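# Transfer a 96-well plate from nest N1 to nest N2

## Task

Take the 96-well plate out of plate nest N1 and place it in plate nest N2 so it lies flat within that nest's locating features and its A1 well sits at the nest corner labelled A1; then open the gripper and withdraw the arm(s) from the plate.

## Robot and tools

Robot and scene. Two arms, left_arm and right_arm, each with six revolute joints and a parallel two-finger gripper. All poses use one shared scene frame: origin on the table surface midway between the arms, +z up, +x pointing out over the table, left_arm on the +y side. Base roots: left_arm (+0.012, +0.235, +0.210) m, right_arm (-0.001, -0.277, +0.210) m, both slightly tilted. Looking from the arms toward the table, N1 is the left nest (+y) and N2 the right one (-y). The plate has one clipped corner; that is well A1. Mounting plates and the frame behind the arms are fixed obstacles. Loose objects may occasionally get nudged by outside disturbances.

Joint order. In every row and every per-joint list, each arm's joints go: shoulder, elbow, waist, wrist pitch, wrist yaw, wrist roll. Stated ranges (rad): shoulder 0.000 to 3.142, elbow 0.000 to 3.142, waist -2.618 to 3.054, wrist pitch -1.571 to 1.571, wrist yaw -1.571 to 1.571, wrist roll -2.094 to 2.094. True ends may differ by up to 0.036 rad.

The row. One flat list covering both arms: 14 numbers, each in [-1, 1]: left_arm's six joint values then its opening, then right_arm's six joint values then its opening. Joint values are offsets, not poses, scaled so 1.0 equals 1.202 rad for waist, 1.258 for shoulder, 1.238 for elbow, 2.073 for wrist pitch, 2.022 for wrist yaw and wrist roll. Opening is absolute: +1 fully open, -1 closed. Optionally 12 more numbers in [0, 1] follow (26 total): per-joint stiffness multipliers, left six then right six in joint order; they persist until changed.

execute_actions(actions): a list of up to 15 actions; each action is a list of up to 15 rows; each row lasts one 1/30 s step, and if fewer than 15 rows are given the last one repeats to fill 0.5 s. Offsets in every row of an action are counted from the joint angles at that action's start (for the first action, from the latest reported angles), not from the preceding row. An action that would push a joint more than 0.036 rad beyond its range is rejected for both arms; a malformed action, or a first action failing this check, rejects the whole call. An empty list just returns the current state and images.

move(target, speed, blocking): target is one row as above; offsets count from the Joint positions in the most recent result that showed them. speed (rad/s, 0.01 to 2, default 0.5) caps the joint with the longest path; all joints finish together, so grippers travel along curves. Paths last 0.5 to 10 s; longer ones stop short. Finger values are applied at the start. Moves do not avoid obstacles or the other arm. blocking=false returns after 0.5 s while motion continues; until its end is reported, use wait or stop before new moves or actions. The extra move: line gives the ending (done, off_target, moving, held, fault), limits=held or limits=none, and each arm's joint farthest from target.

wait(seconds): 0 to 10; arms keep their last command; returns early when a running move finishes. stop(): brakes a running move (needs room; fingers continue). zoom_image(camera, region): region [x0, y0, x1, y1] pixels, top-left origin, at most 504x504; cameras cam_head_left, cam_head_right, cam_high, cam_low, cam_left_wrist, cam_right_wrist, each 896x504. read_manual(section): only "licences". finished_scene(scene): ends the current scene irreversibly; do this only after releasing and clearing.

Reading results. The state line gives each gripper's end_effector_position (m) and end_effector_quat_wxyz; this point is the pinch between the pads, about 1 cm behind the fingertips, and may be off at long reach. Fingers extend along gripper +z and close along its y axis. Joint positions and Joint velocities list six joints (rad, rad/s) plus pad gap (m; 0.094 when open). Joint targets shows where joints are being driven now. grip_measured expresses opening on the command scale; each gripper can read up to about 1 mm off. Torques are total drive output with offsets and noise. Action results also list per-step joint readings; HELD marks steps where an arm's command was restrained. "joint sent to its limit" means a joint was clipped at its end; "joint command not followed" means the clearance check altered targets. FAULT and OVER-TEMPERATURE FAULT lines report arm stops; MOTOR HOT warns at 75 °C (stop at 90 °C, arm collapses at 100 °C).

Motion limits. Each step, targets may lead measured angles by at most 0.202 (waist), 0.258 (shoulder), 0.238 (elbow), 0.573 (wrist pitch), 0.522 (yaw, roll) rad, and are scaled back if the gripper would jump over 70 mm, so big offsets need several actions. With zero offsets an arm can droop; re-command the desired angles.

Gripping. To hold, command an opening about 0.03 below grip_measured (less for a lighter hold). Pads give roughly 50 to 62 N, less on very thin parts. Holding loads heats motors, including while you are composing a reply, since the robot keeps its last command meanwhile.

Avoid: dropping the plate from more than a few millimetres, knocking anything off the table, arms colliding or pressing on each other, fast impacts and hard pressing (slower moves and targets barely past contact are gentler).

Each tool is called after "Call:" as name(argument=value, ...), one argument or row to a line, values as JSON.

## Session

Call:
execute_actions(
  actions=[],
)

Scene clock: 0.00 s.
left_arm: end_effector_position=(+0.5403, +0.3300, +0.1525) grip_measured=+1.000 end_effector_quat_wxyz=(+0.001, -0.514, +0.858, -0.001) | right_arm: end_effector_position=(+0.0106, -0.6010, +0.2064) grip_measured=+1.000 end_effector_quat_wxyz=(-0.161, +0.881, -0.321, +0.308)
Joint names: [shoulder, elbow, waist, wrist pitch, wrist yaw, wrist roll]
Joint positions: left_arm=[ 2.368  2.266 -0.057 -1.176 -0.187 -0.947  0.094] | right_arm=[ 2.151  1.386 -1.997 -1.35  -0.883  1.485  0.094]
Joint velocities: left_arm=[-0.012 -0.002  0.007  0.051  0.022  0.007  0.   ] | right_arm=[-0.012 -0.002 -0.007  0.022 -0.007  0.081  0.   ]
Joint torques (N m, as the arm reports them, + toward a larger angle): no reading
Motor temperatures (°C, as the motors report them): left_arm=[21 22 20 20 22 22] | right_arm=[22 19 23 21 22 19]
Joint targets: left_arm=[2.355 2.274 -0.062 -1.175 -0.193 -0.947] | right_arm=[2.138 1.394 -2.006 -1.359 -0.886 1.489]
Joint stiffness scale: left_arm=[1. 1. 1. 1. 1. 1.] | right_arm=[1. 1. 1. 1. 1. 1.]

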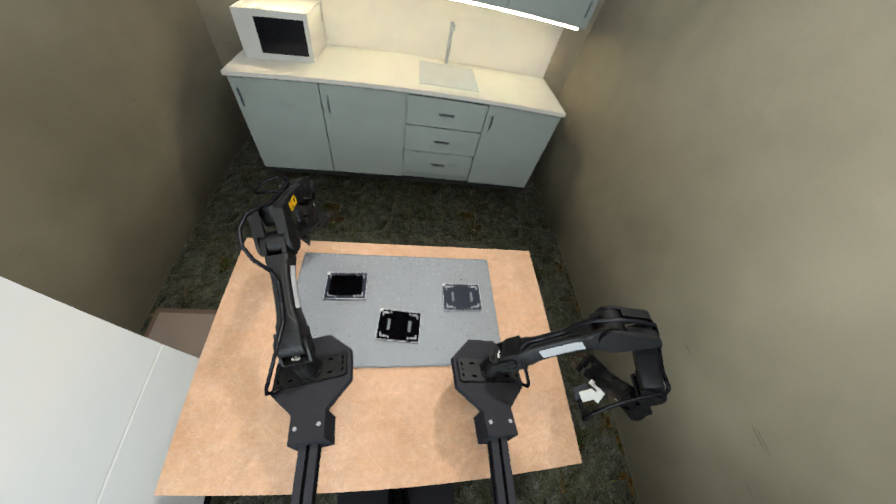

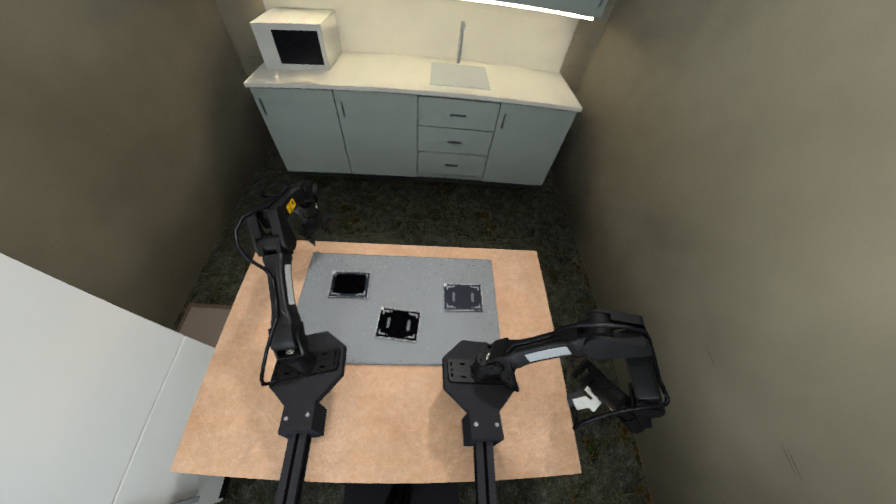

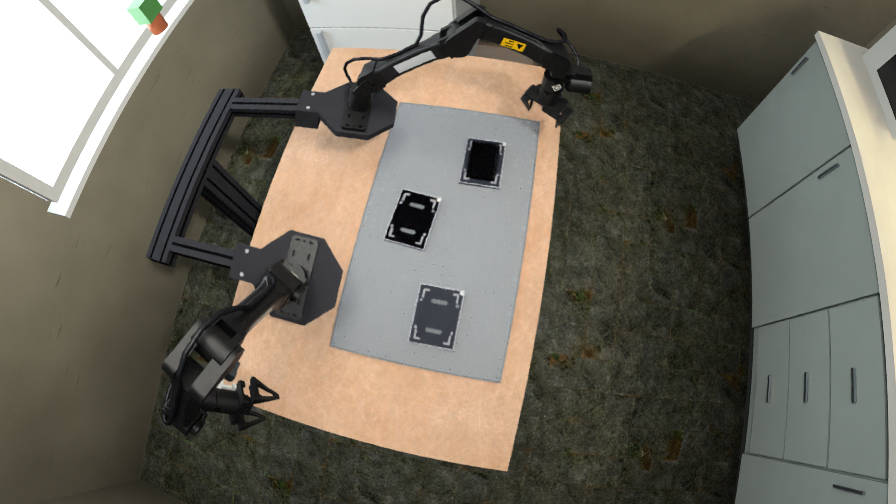

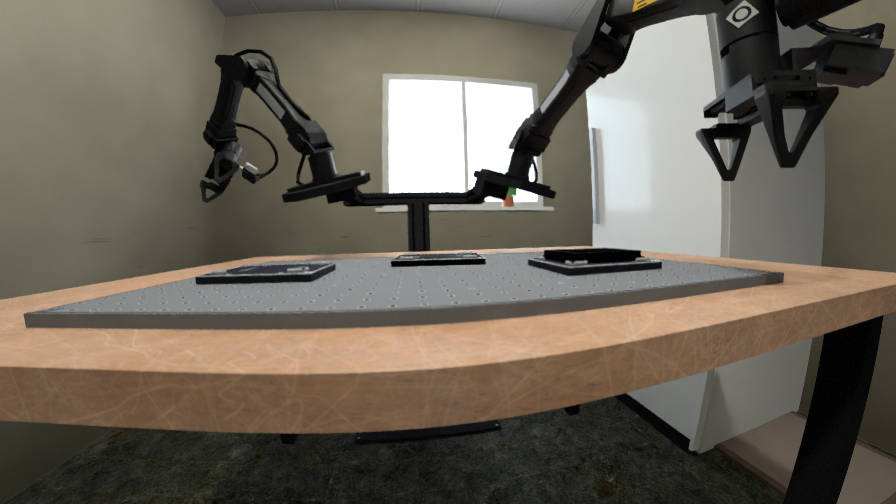

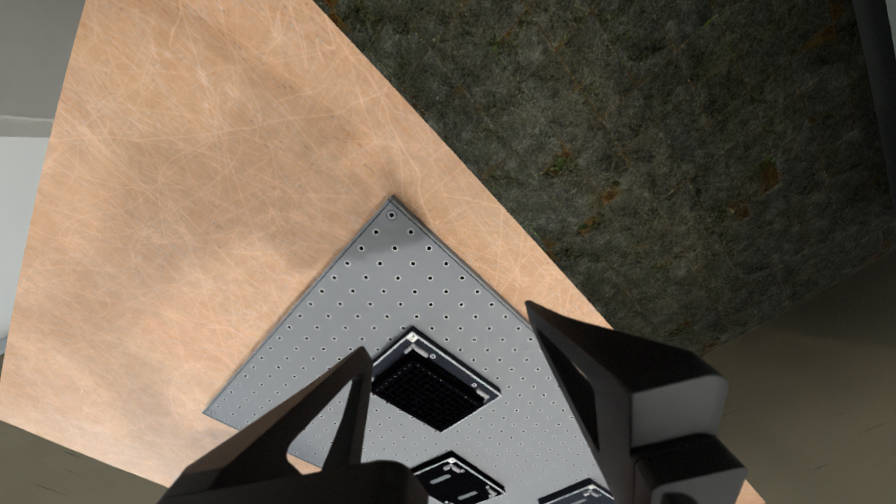

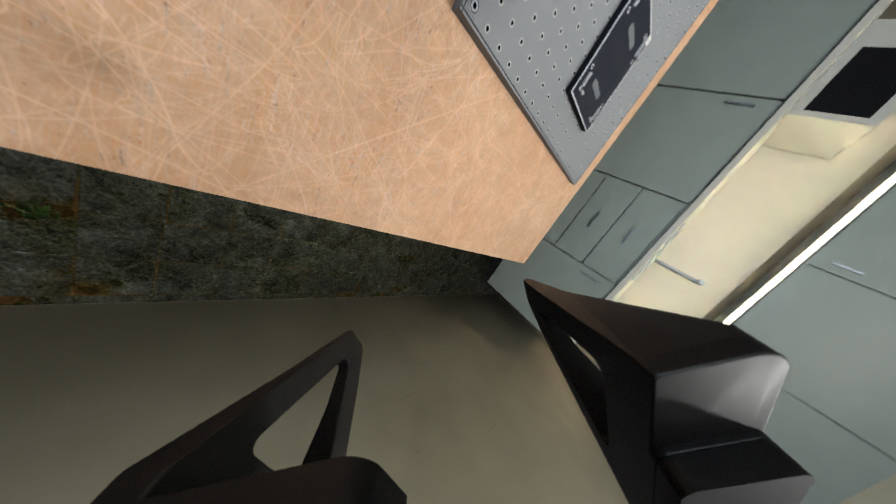

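Call:
zoom_image(
  camera="cam_high",
  region=[360, 120, 560, 360],
)

Call:
zoom_image(
  camera="cam_head_left",
  region=[290, 240, 520, 370],
)

Call:
zoom_image(
  camera="cam_left_wrist",
  region=[330, 300, 630, 504],
)

Region (360, 120, 560, 360) of cam_high's 896x504 image, scaled by 2.100, with more detail than that image has.

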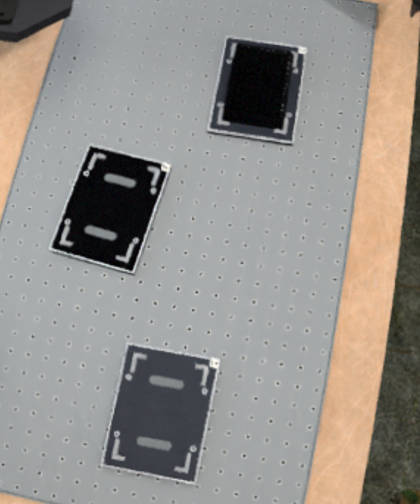

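Region (290, 240, 520, 370) of cam_head_left's 896x504 image, scaled by 2.191, with more detail than that image has; it fills the top 285 rows of this view, and the rest is white.

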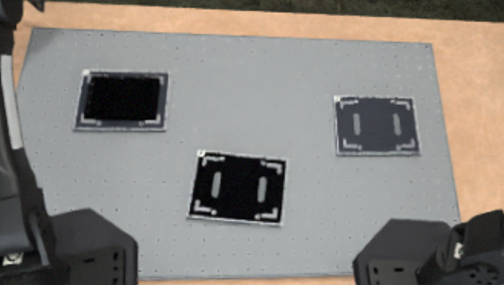

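Region (330, 300, 630, 504) of cam_left_wrist's 896x504 image, scaled by 1.680, with more detail than that image has; it fills the top 343 rows of this view, and the rest is white.

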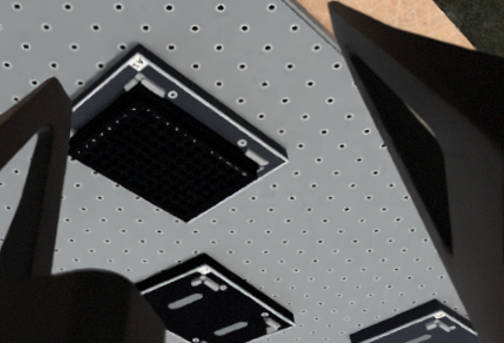

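Call:
zoom_image(
  camera="cam_high",
  region=[380, 180, 450, 255],
)

Call:
zoom_image(
  camera="cam_high",
  region=[400, 275, 480, 355],
)

Call:
zoom_image(
  camera="cam_high",
  region=[450, 130, 520, 195],
)

Call:
zoom_image(
  camera="cam_right_wrist",
  region=[540, 0, 700, 140],
)

Region (380, 180, 450, 255) of cam_high's 896x504 image, scaled by 6.720, with more detail than that image has; it fills the left 470 columns of this view, and the rest is white.

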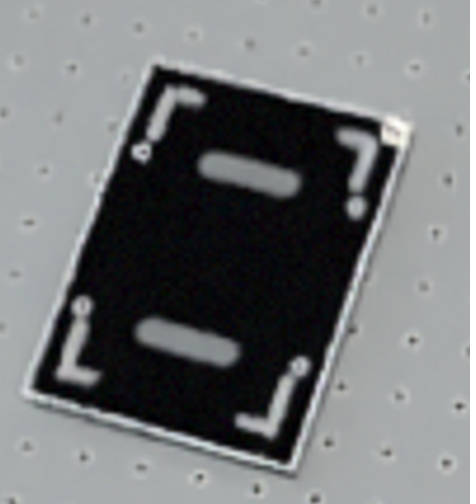

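Region (400, 275, 480, 355) of cam_high's 896x504 image, scaled by 6.300, with more detail than that image has.

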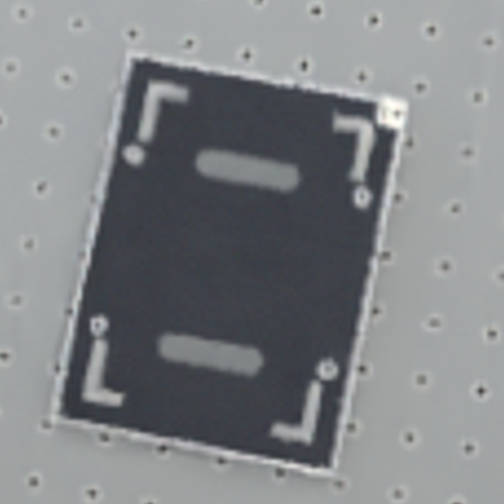

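Region (450, 130, 520, 195) of cam_high's 896x504 image, scaled by 7.200, with more detail than that image has; it fills the top 468 rows of this view, and the rest is white.

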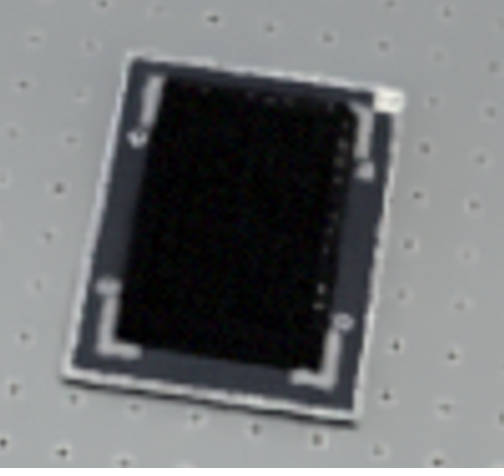

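Region (540, 0, 700, 140) of cam_right_wrist's 896x504 image, scaled by 3.150, with more detail than that image has; it fills the top 441 rows of this view, and the rest is white.

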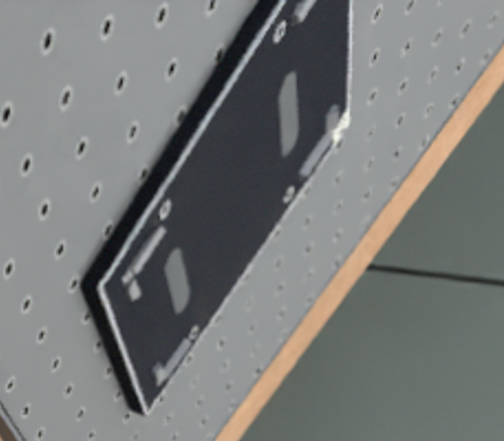

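Call:
move(
  target=[-0.266,-0.719,-0.300,0.226,-0.045,-0.420,1, -0.081,-0.007,0.97,0.14,0.283,0.093,1],
  speed=0.9,
)

Scene clock: 122.17 s.
left_arm: end_effector_position=(+0.4158, +0.1703, +0.1204) grip_measured=+1.000 end_effector_quat_wxyz=(-0.016, -0.706, +0.708, +0.007) | right_arm: end_effector_position=(+0.2492, -0.4739, +0.1008) grip_measured=+1.000 end_effector_quat_wxyz=(-0.271, +0.926, +0.263, -0.002)
Joint names: [shoulder, elbow, waist, wrist pitch, wrist yaw, wrist roll]
Joint positions: left_arm=[ 2.064  1.388 -0.406 -0.717 -0.257 -1.789  0.094] | right_arm=[ 2.08   1.386 -0.822 -1.06  -0.323  1.66   0.094]
Joint velocities: left_arm=[-0.002  0.007 -0.007 -0.007  0.007 -0.037  0.   ] | right_arm=[-0.002  0.002 -0.002  0.022 -0.037  0.037  0.   ]
Joint torques (N m, as the arm reports them, + toward a larger angle): left_arm=[-13.69   3.48  -3.68   0.01  -0.24  -0.08] | right_arm=[-12.1    1.79  -1.51  -0.52   0.     0.13]
Motor temperatures (°C, as the motors report them): left_arm=[43 25 21 20 22 22] | right_arm=[30 21 24 22 22 19]
Joint targets: left_arm=[2.034 1.376 -0.418 -0.708 -0.278 -1.796] | right_arm=[2.049 1.378 -0.831 -1.059 -0.311 1.673]
Joint stiffness scale: left_arm=[1. 1. 1. 1. 1. 1.] | right_arm=[1. 1. 1. 1. 1. 1.]
move: off_target (left_arm, right_arm); limits=none; left_arm: farthest joint: the shoulder, 0.031 radians from its target (0.335 radians at the start); right_arm: farthest joint: the shoulder, 0.031 radians from its target (0.102 radians at the start)

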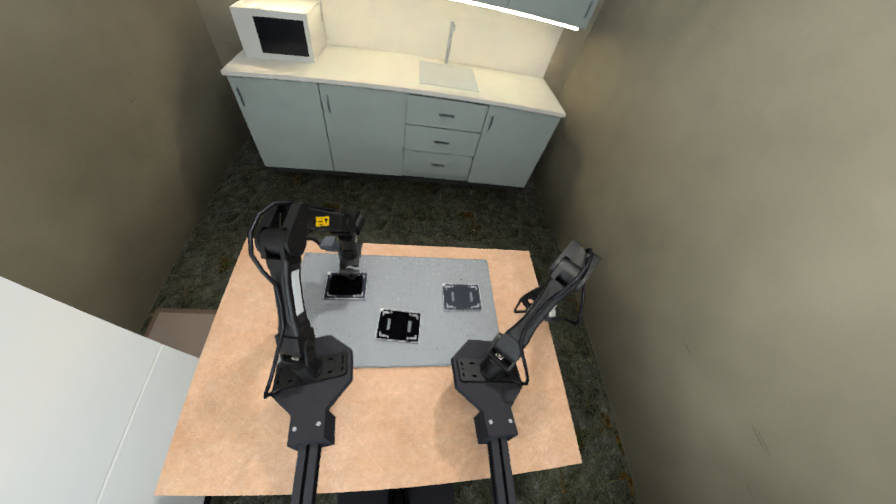

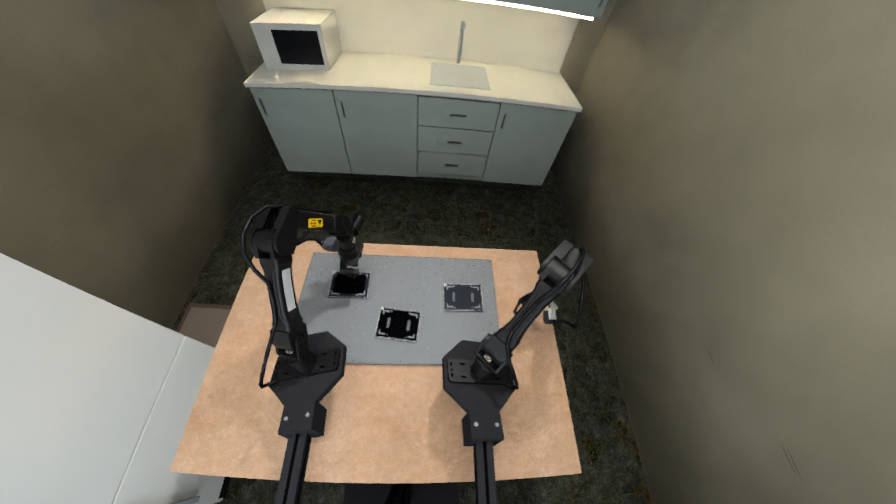

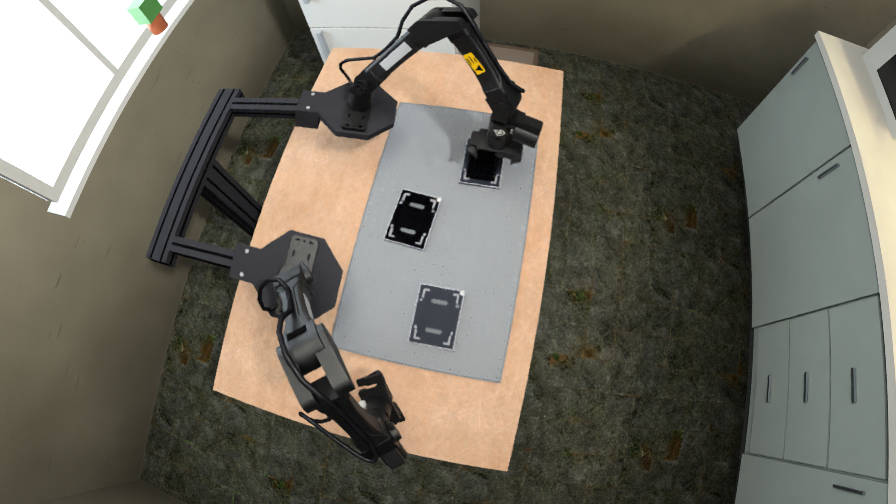

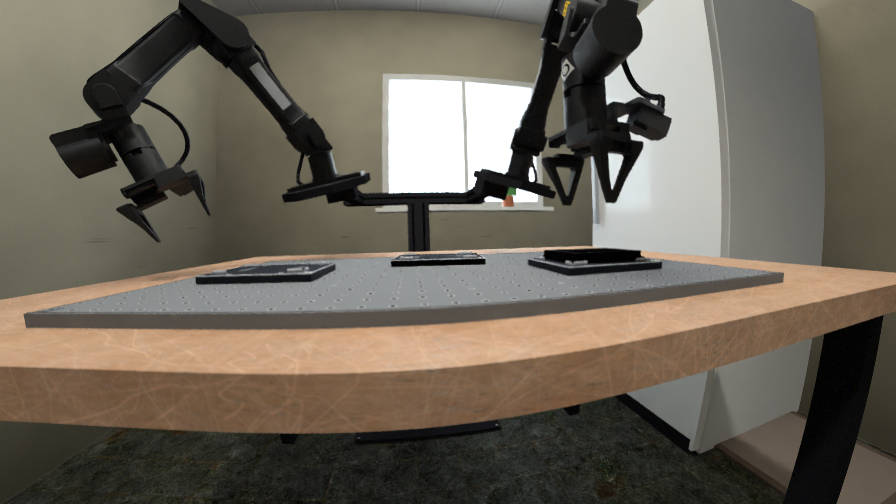

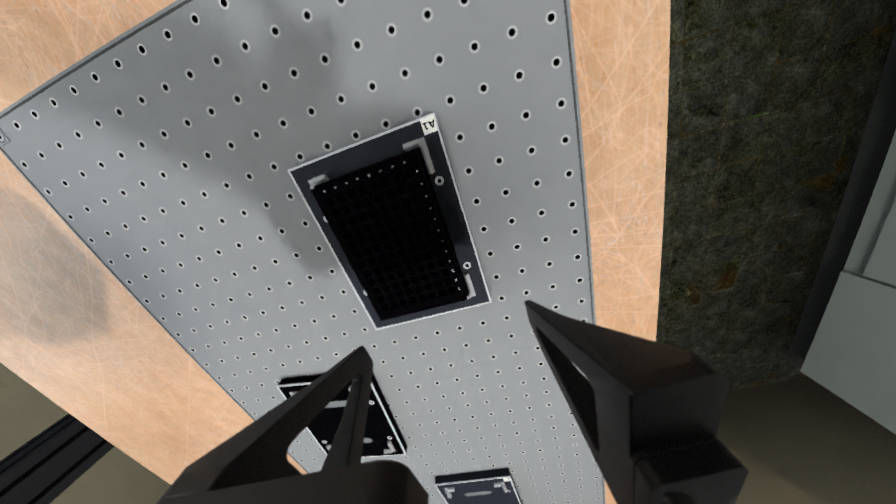

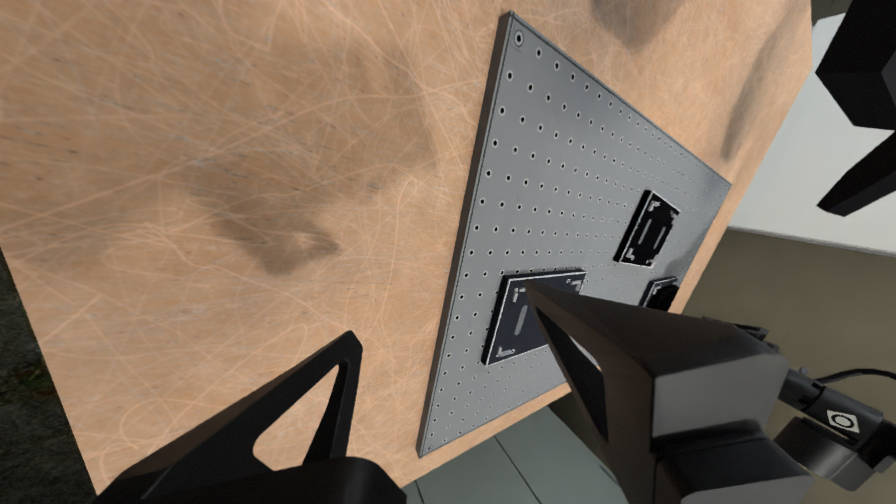

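Call:
move(
  target=[0.053,-0.044,0.0125,0.090,-0.017,0.015,1, -0.130,-0.023,0.96,0.143,0.288,0.099,1],
  speed=0.9,
)

Scene clock: 151.33 s.
left_arm: end_effector_position=(+0.4295, +0.1652, +0.0909) grip_measured=+1.000 end_effector_quat_wxyz=(+0.011, -0.707, +0.707, -0.020) | right_arm: end_effector_position=(+0.3996, -0.1860, +0.1517) grip_measured=+1.000 end_effector_quat_wxyz=(-0.006, +0.703, +0.711, +0.003)
Joint names: [shoulder, elbow, waist, wrist pitch, wrist yaw, wrist roll]
Joint positions: left_arm=[ 2.124  1.349 -0.397 -0.539 -0.269 -1.765  0.094] | right_arm=[ 1.947  1.372  0.333 -0.768  0.245  1.851  0.094]
Joint velocities: left_arm=[-0.002 -0.007  0.012 -0.051  0.022  0.022  0.   ] | right_arm=[-0.002  0.017 -0.012  0.007 -0.022  0.066  0.   ]
Joint torques (N m, as the arm reports them, + toward a larger angle): left_arm=[-10.91   3.1   -2.31   0.16  -0.25   0.02] | right_arm=[-11.78   2.53   1.92   0.5    0.14   0.1 ]
Motor temperatures (°C, as the motors report them): left_arm=[39 24 21 20 22 22] | right_arm=[33 20 24 22 22 19]
Joint targets: left_arm=[2.131 1.334 -0.391 -0.530 -0.291 -1.759] | right_arm=[1.916 1.358 0.332 -0.764 0.260 1.860]
Joint stiffness scale: left_arm=[1. 1. 1. 1. 1. 1.] | right_arm=[1. 1. 1. 1. 1. 1.]
move: off_target (left_arm, right_arm); limits=none; left_arm: farthest joint: the wrist yaw, 0.022 radians from its target (0.035 radians at the start); right_arm: farthest joint: the shoulder, 0.031 radians from its target (0.164 radians at the start)

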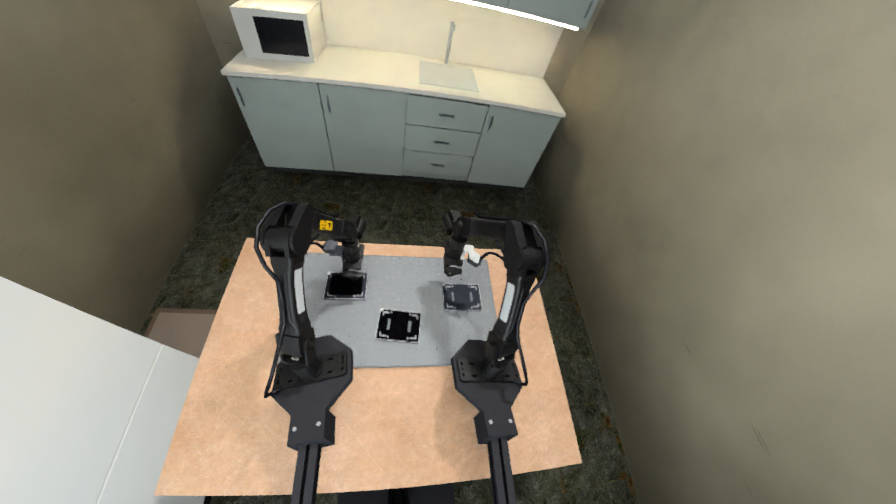

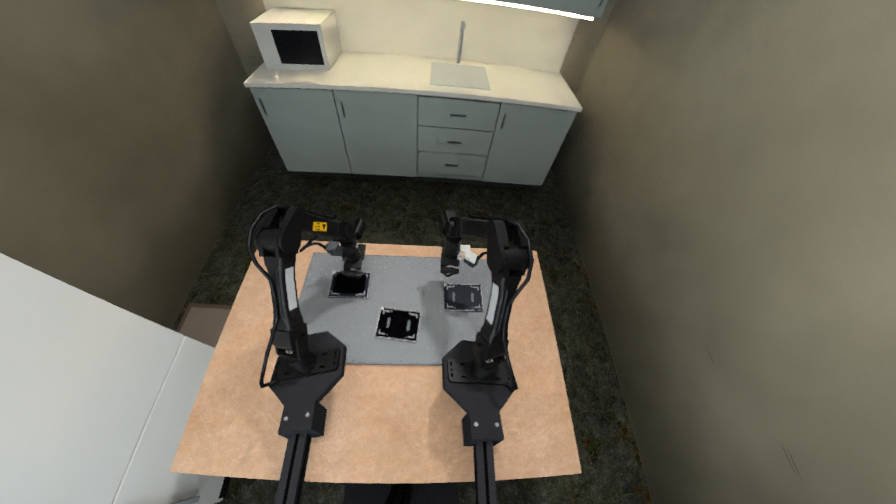

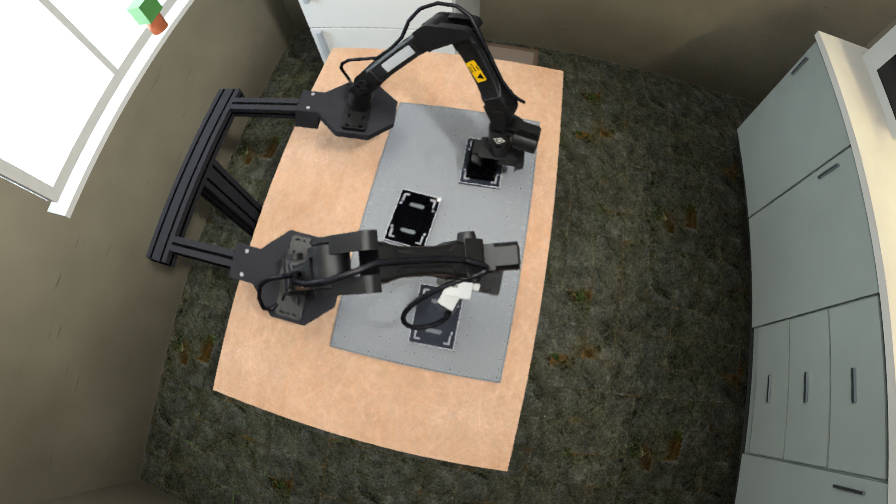

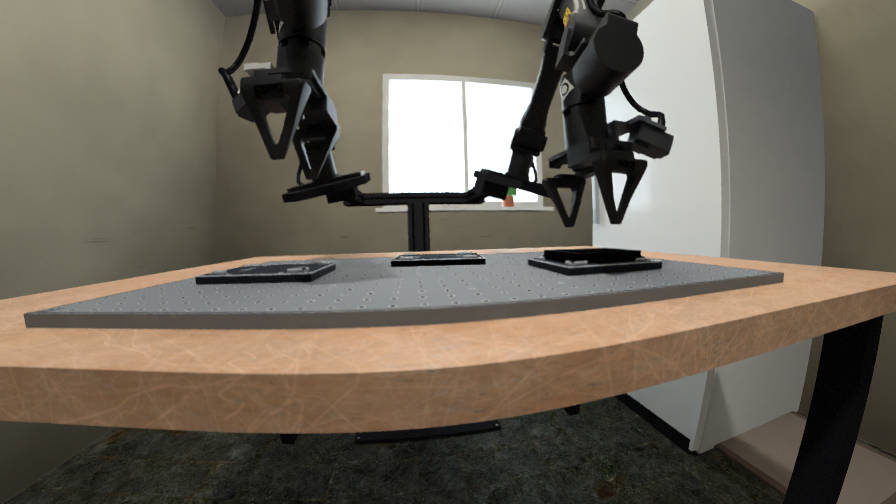

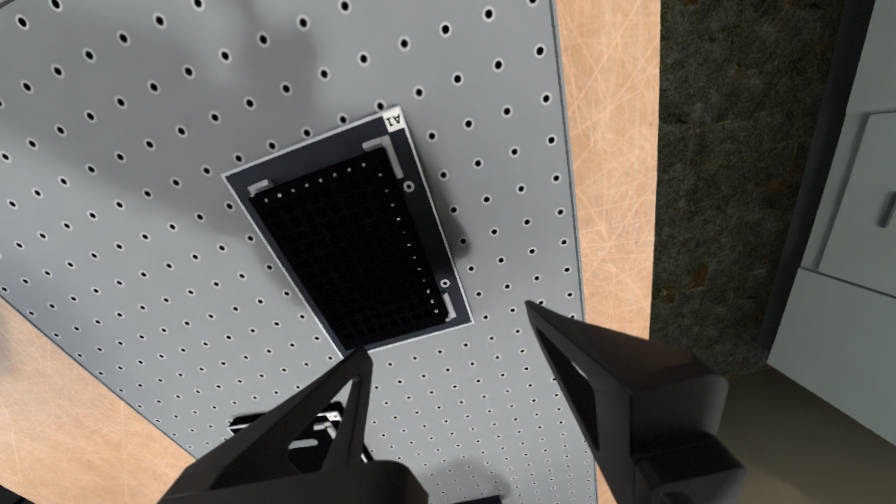

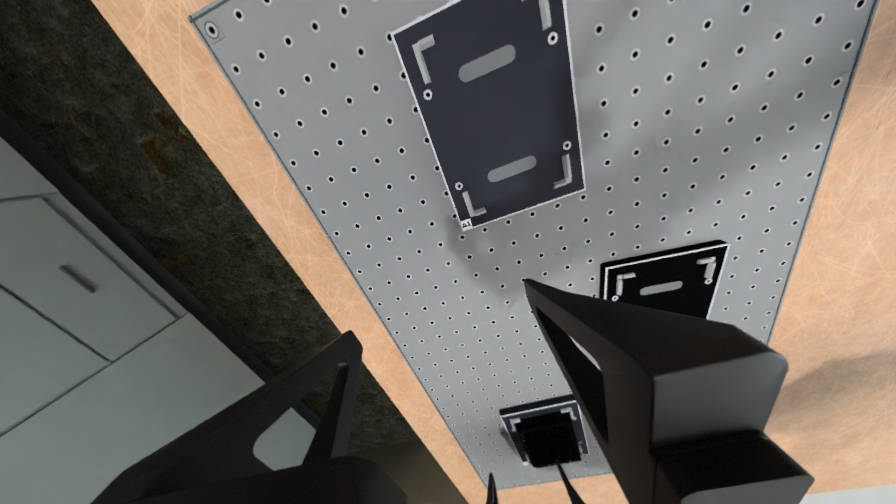

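Call:
zoom_image(
  camera="cam_right_wrist",
  region=[360, 0, 760, 340],
)

Call:
zoom_image(
  camera="cam_left_wrist",
  region=[200, 80, 560, 380],
)

Region (360, 0, 760, 340) of cam_right_wrist's 896x504 image, scaled by 1.260, with more detail than that image has; it fills the top 428 rows of this view, and the rest is white.

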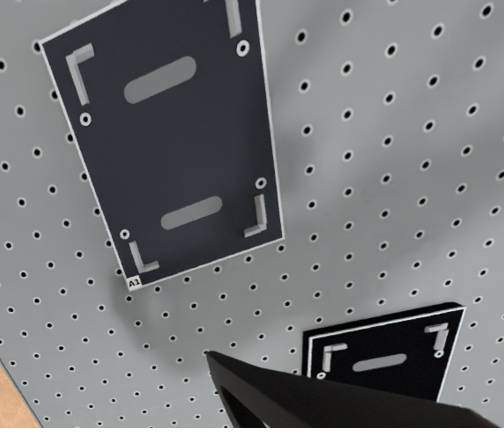

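Region (200, 80, 560, 380) of cam_left_wrist's 896x504 image, scaled by 1.400, with more detail than that image has.

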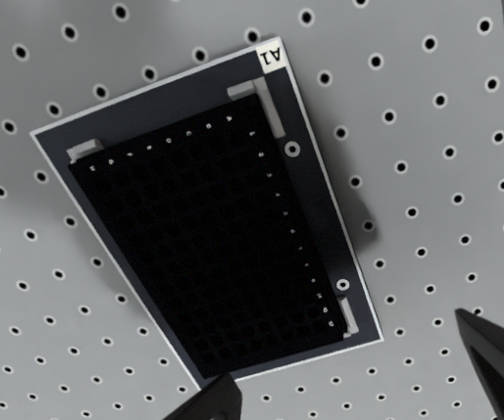

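Call:
move(
  target=[-0.0838,-0.181,0.0607,0.0555,0.012,0.031,1, -0.1425,-0.304,-0.104,0.118,-0.015,-0.057,1],
  speed=0.5,
)

Scene clock: 236.70 s.
left_arm: end_effector_position=(+0.3850, +0.1951, +0.0756) grip_measured=+1.000 end_effector_quat_wxyz=(-0.002, -0.708, +0.707, -0.003) | right_arm: end_effector_position=(+0.3424, -0.2352, +0.1203) grip_measured=+1.000 end_effector_quat_wxyz=(-0.008, +0.708, +0.706, +0.001)
Joint names: [shoulder, elbow, waist, wrist pitch, wrist yaw, wrist roll]
Joint positions: left_arm=[ 2.046  1.139 -0.329 -0.433 -0.251 -1.708  0.094] | right_arm=[ 1.8    1.008  0.212 -0.53   0.216  1.745  0.094]
Joint velocities: left_arm=[ 0.007  0.002 -0.002  0.037 -0.007 -0.095  0.   ] | right_arm=[-0.012  0.002 -0.002  0.022 -0.007  0.051  0.   ]
Joint torques (N m, as the arm reports them, + toward a larger angle): left_arm=[-12.51   2.5   -2.02   0.08   0.04   0.01] | right_arm=[-10.35   2.06   1.23   0.52  -0.03  -0.07]
Motor temperatures (°C, as the motors report them): left_arm=[37 24 21 21 23 22] | right_arm=[36 21 24 22 22 19]
Joint targets: left_arm=[2.019 1.125 -0.324 -0.424 -0.245 -1.702] | right_arm=[1.768 0.996 0.208 -0.524 0.215 1.736]
Joint stiffness scale: left_arm=[1. 1. 1. 1. 1. 1.] | right_arm=[1. 1. 1. 1. 1. 1.]
move: off_target (left_arm, right_arm); limits=none; left_arm: farthest joint: the shoulder, 0.027 radians from its target (0.106 radians at the start); right_arm: farthest joint: the shoulder, 0.032 radians from its target (0.179 radians at the start)

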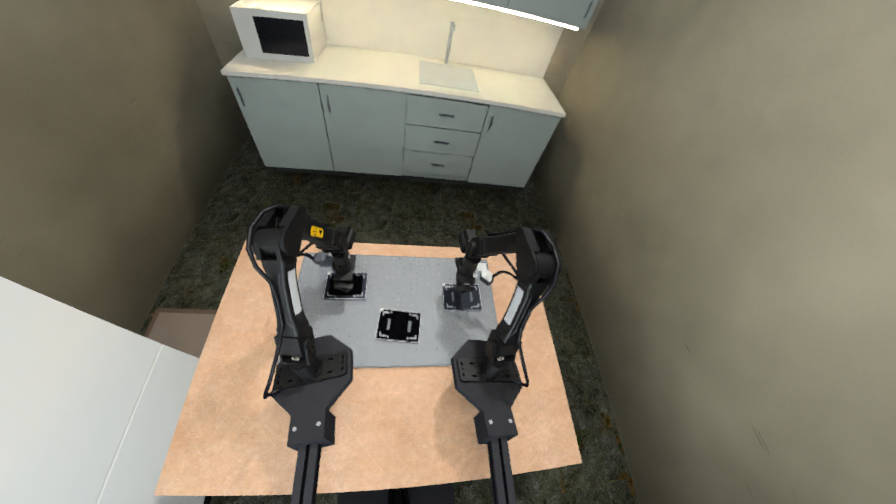

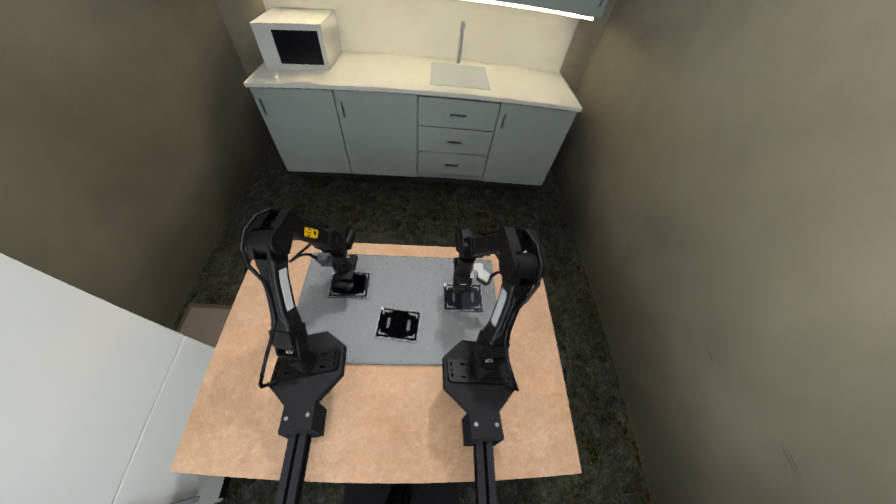

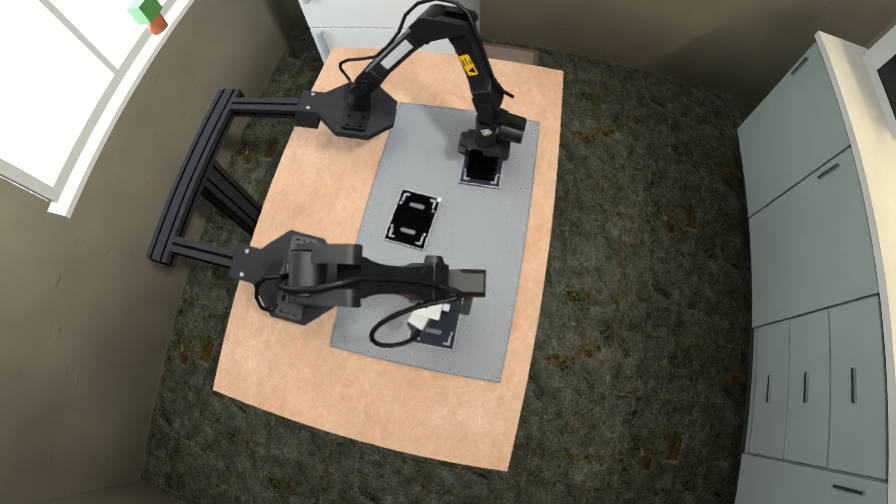

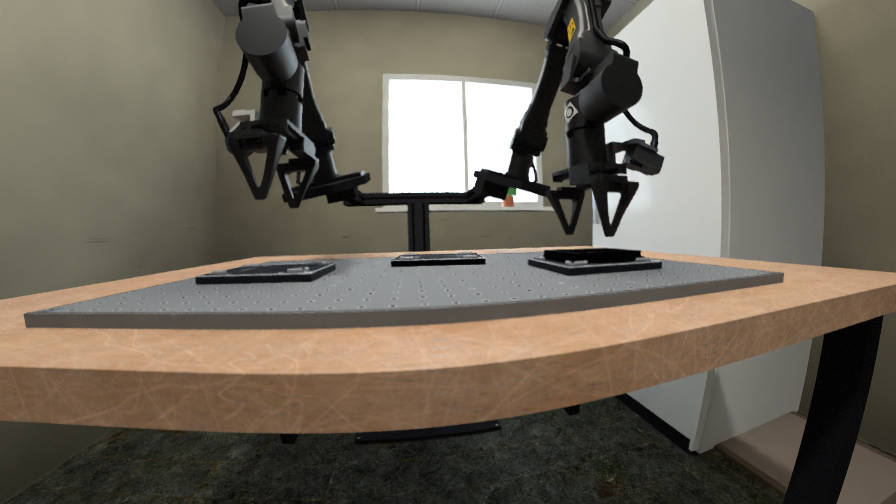

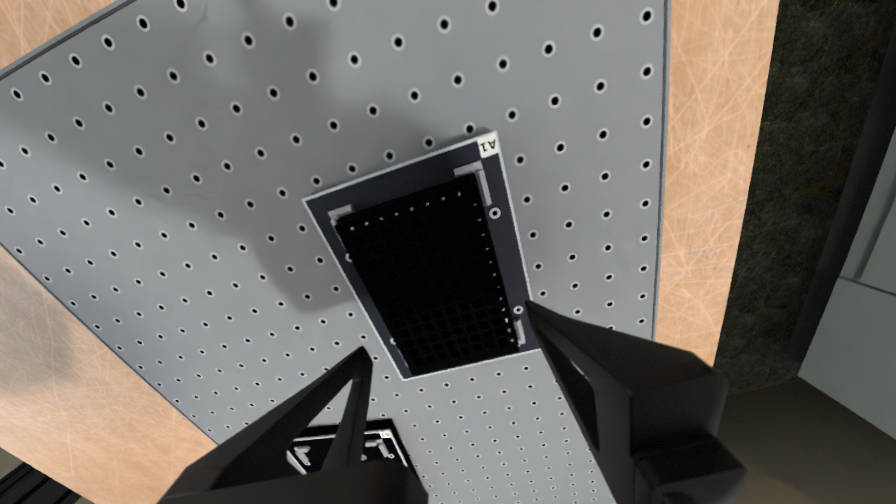

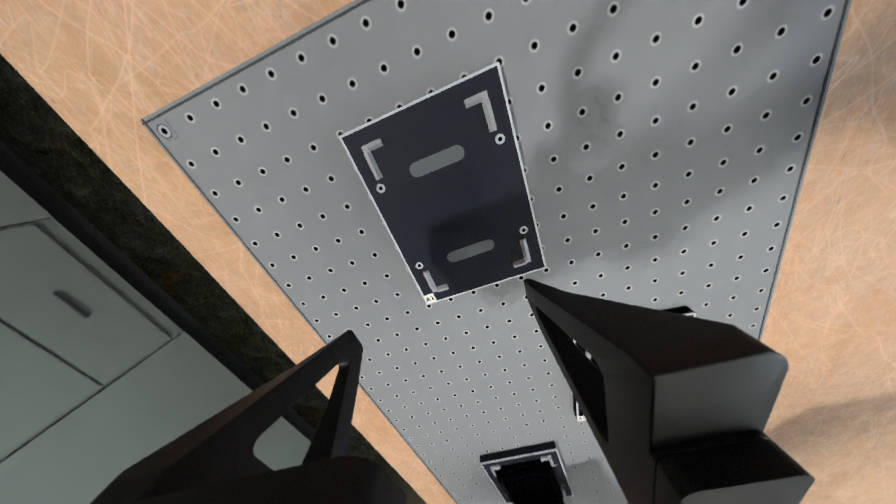

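Call:
zoom_image(
  camera="cam_low",
  region=[500, 160, 700, 300],
)

Call:
zoom_image(
  camera="cam_left_wrist",
  region=[280, 110, 600, 400],
)

Region (500, 160, 700, 300) of cam_low's 896x504 image, scaled by 2.520, with more detail than that image has; it fills the top 353 rows of this view, and the rest is white.

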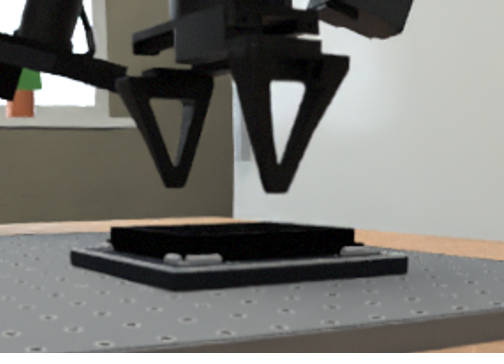

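Region (280, 110, 600, 400) of cam_left_wrist's 896x504 image, scaled by 1.575, with more detail than that image has; it fills the top 457 rows of this view, and the rest is white.

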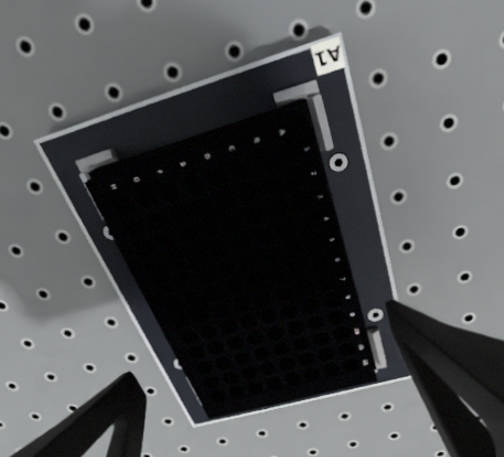

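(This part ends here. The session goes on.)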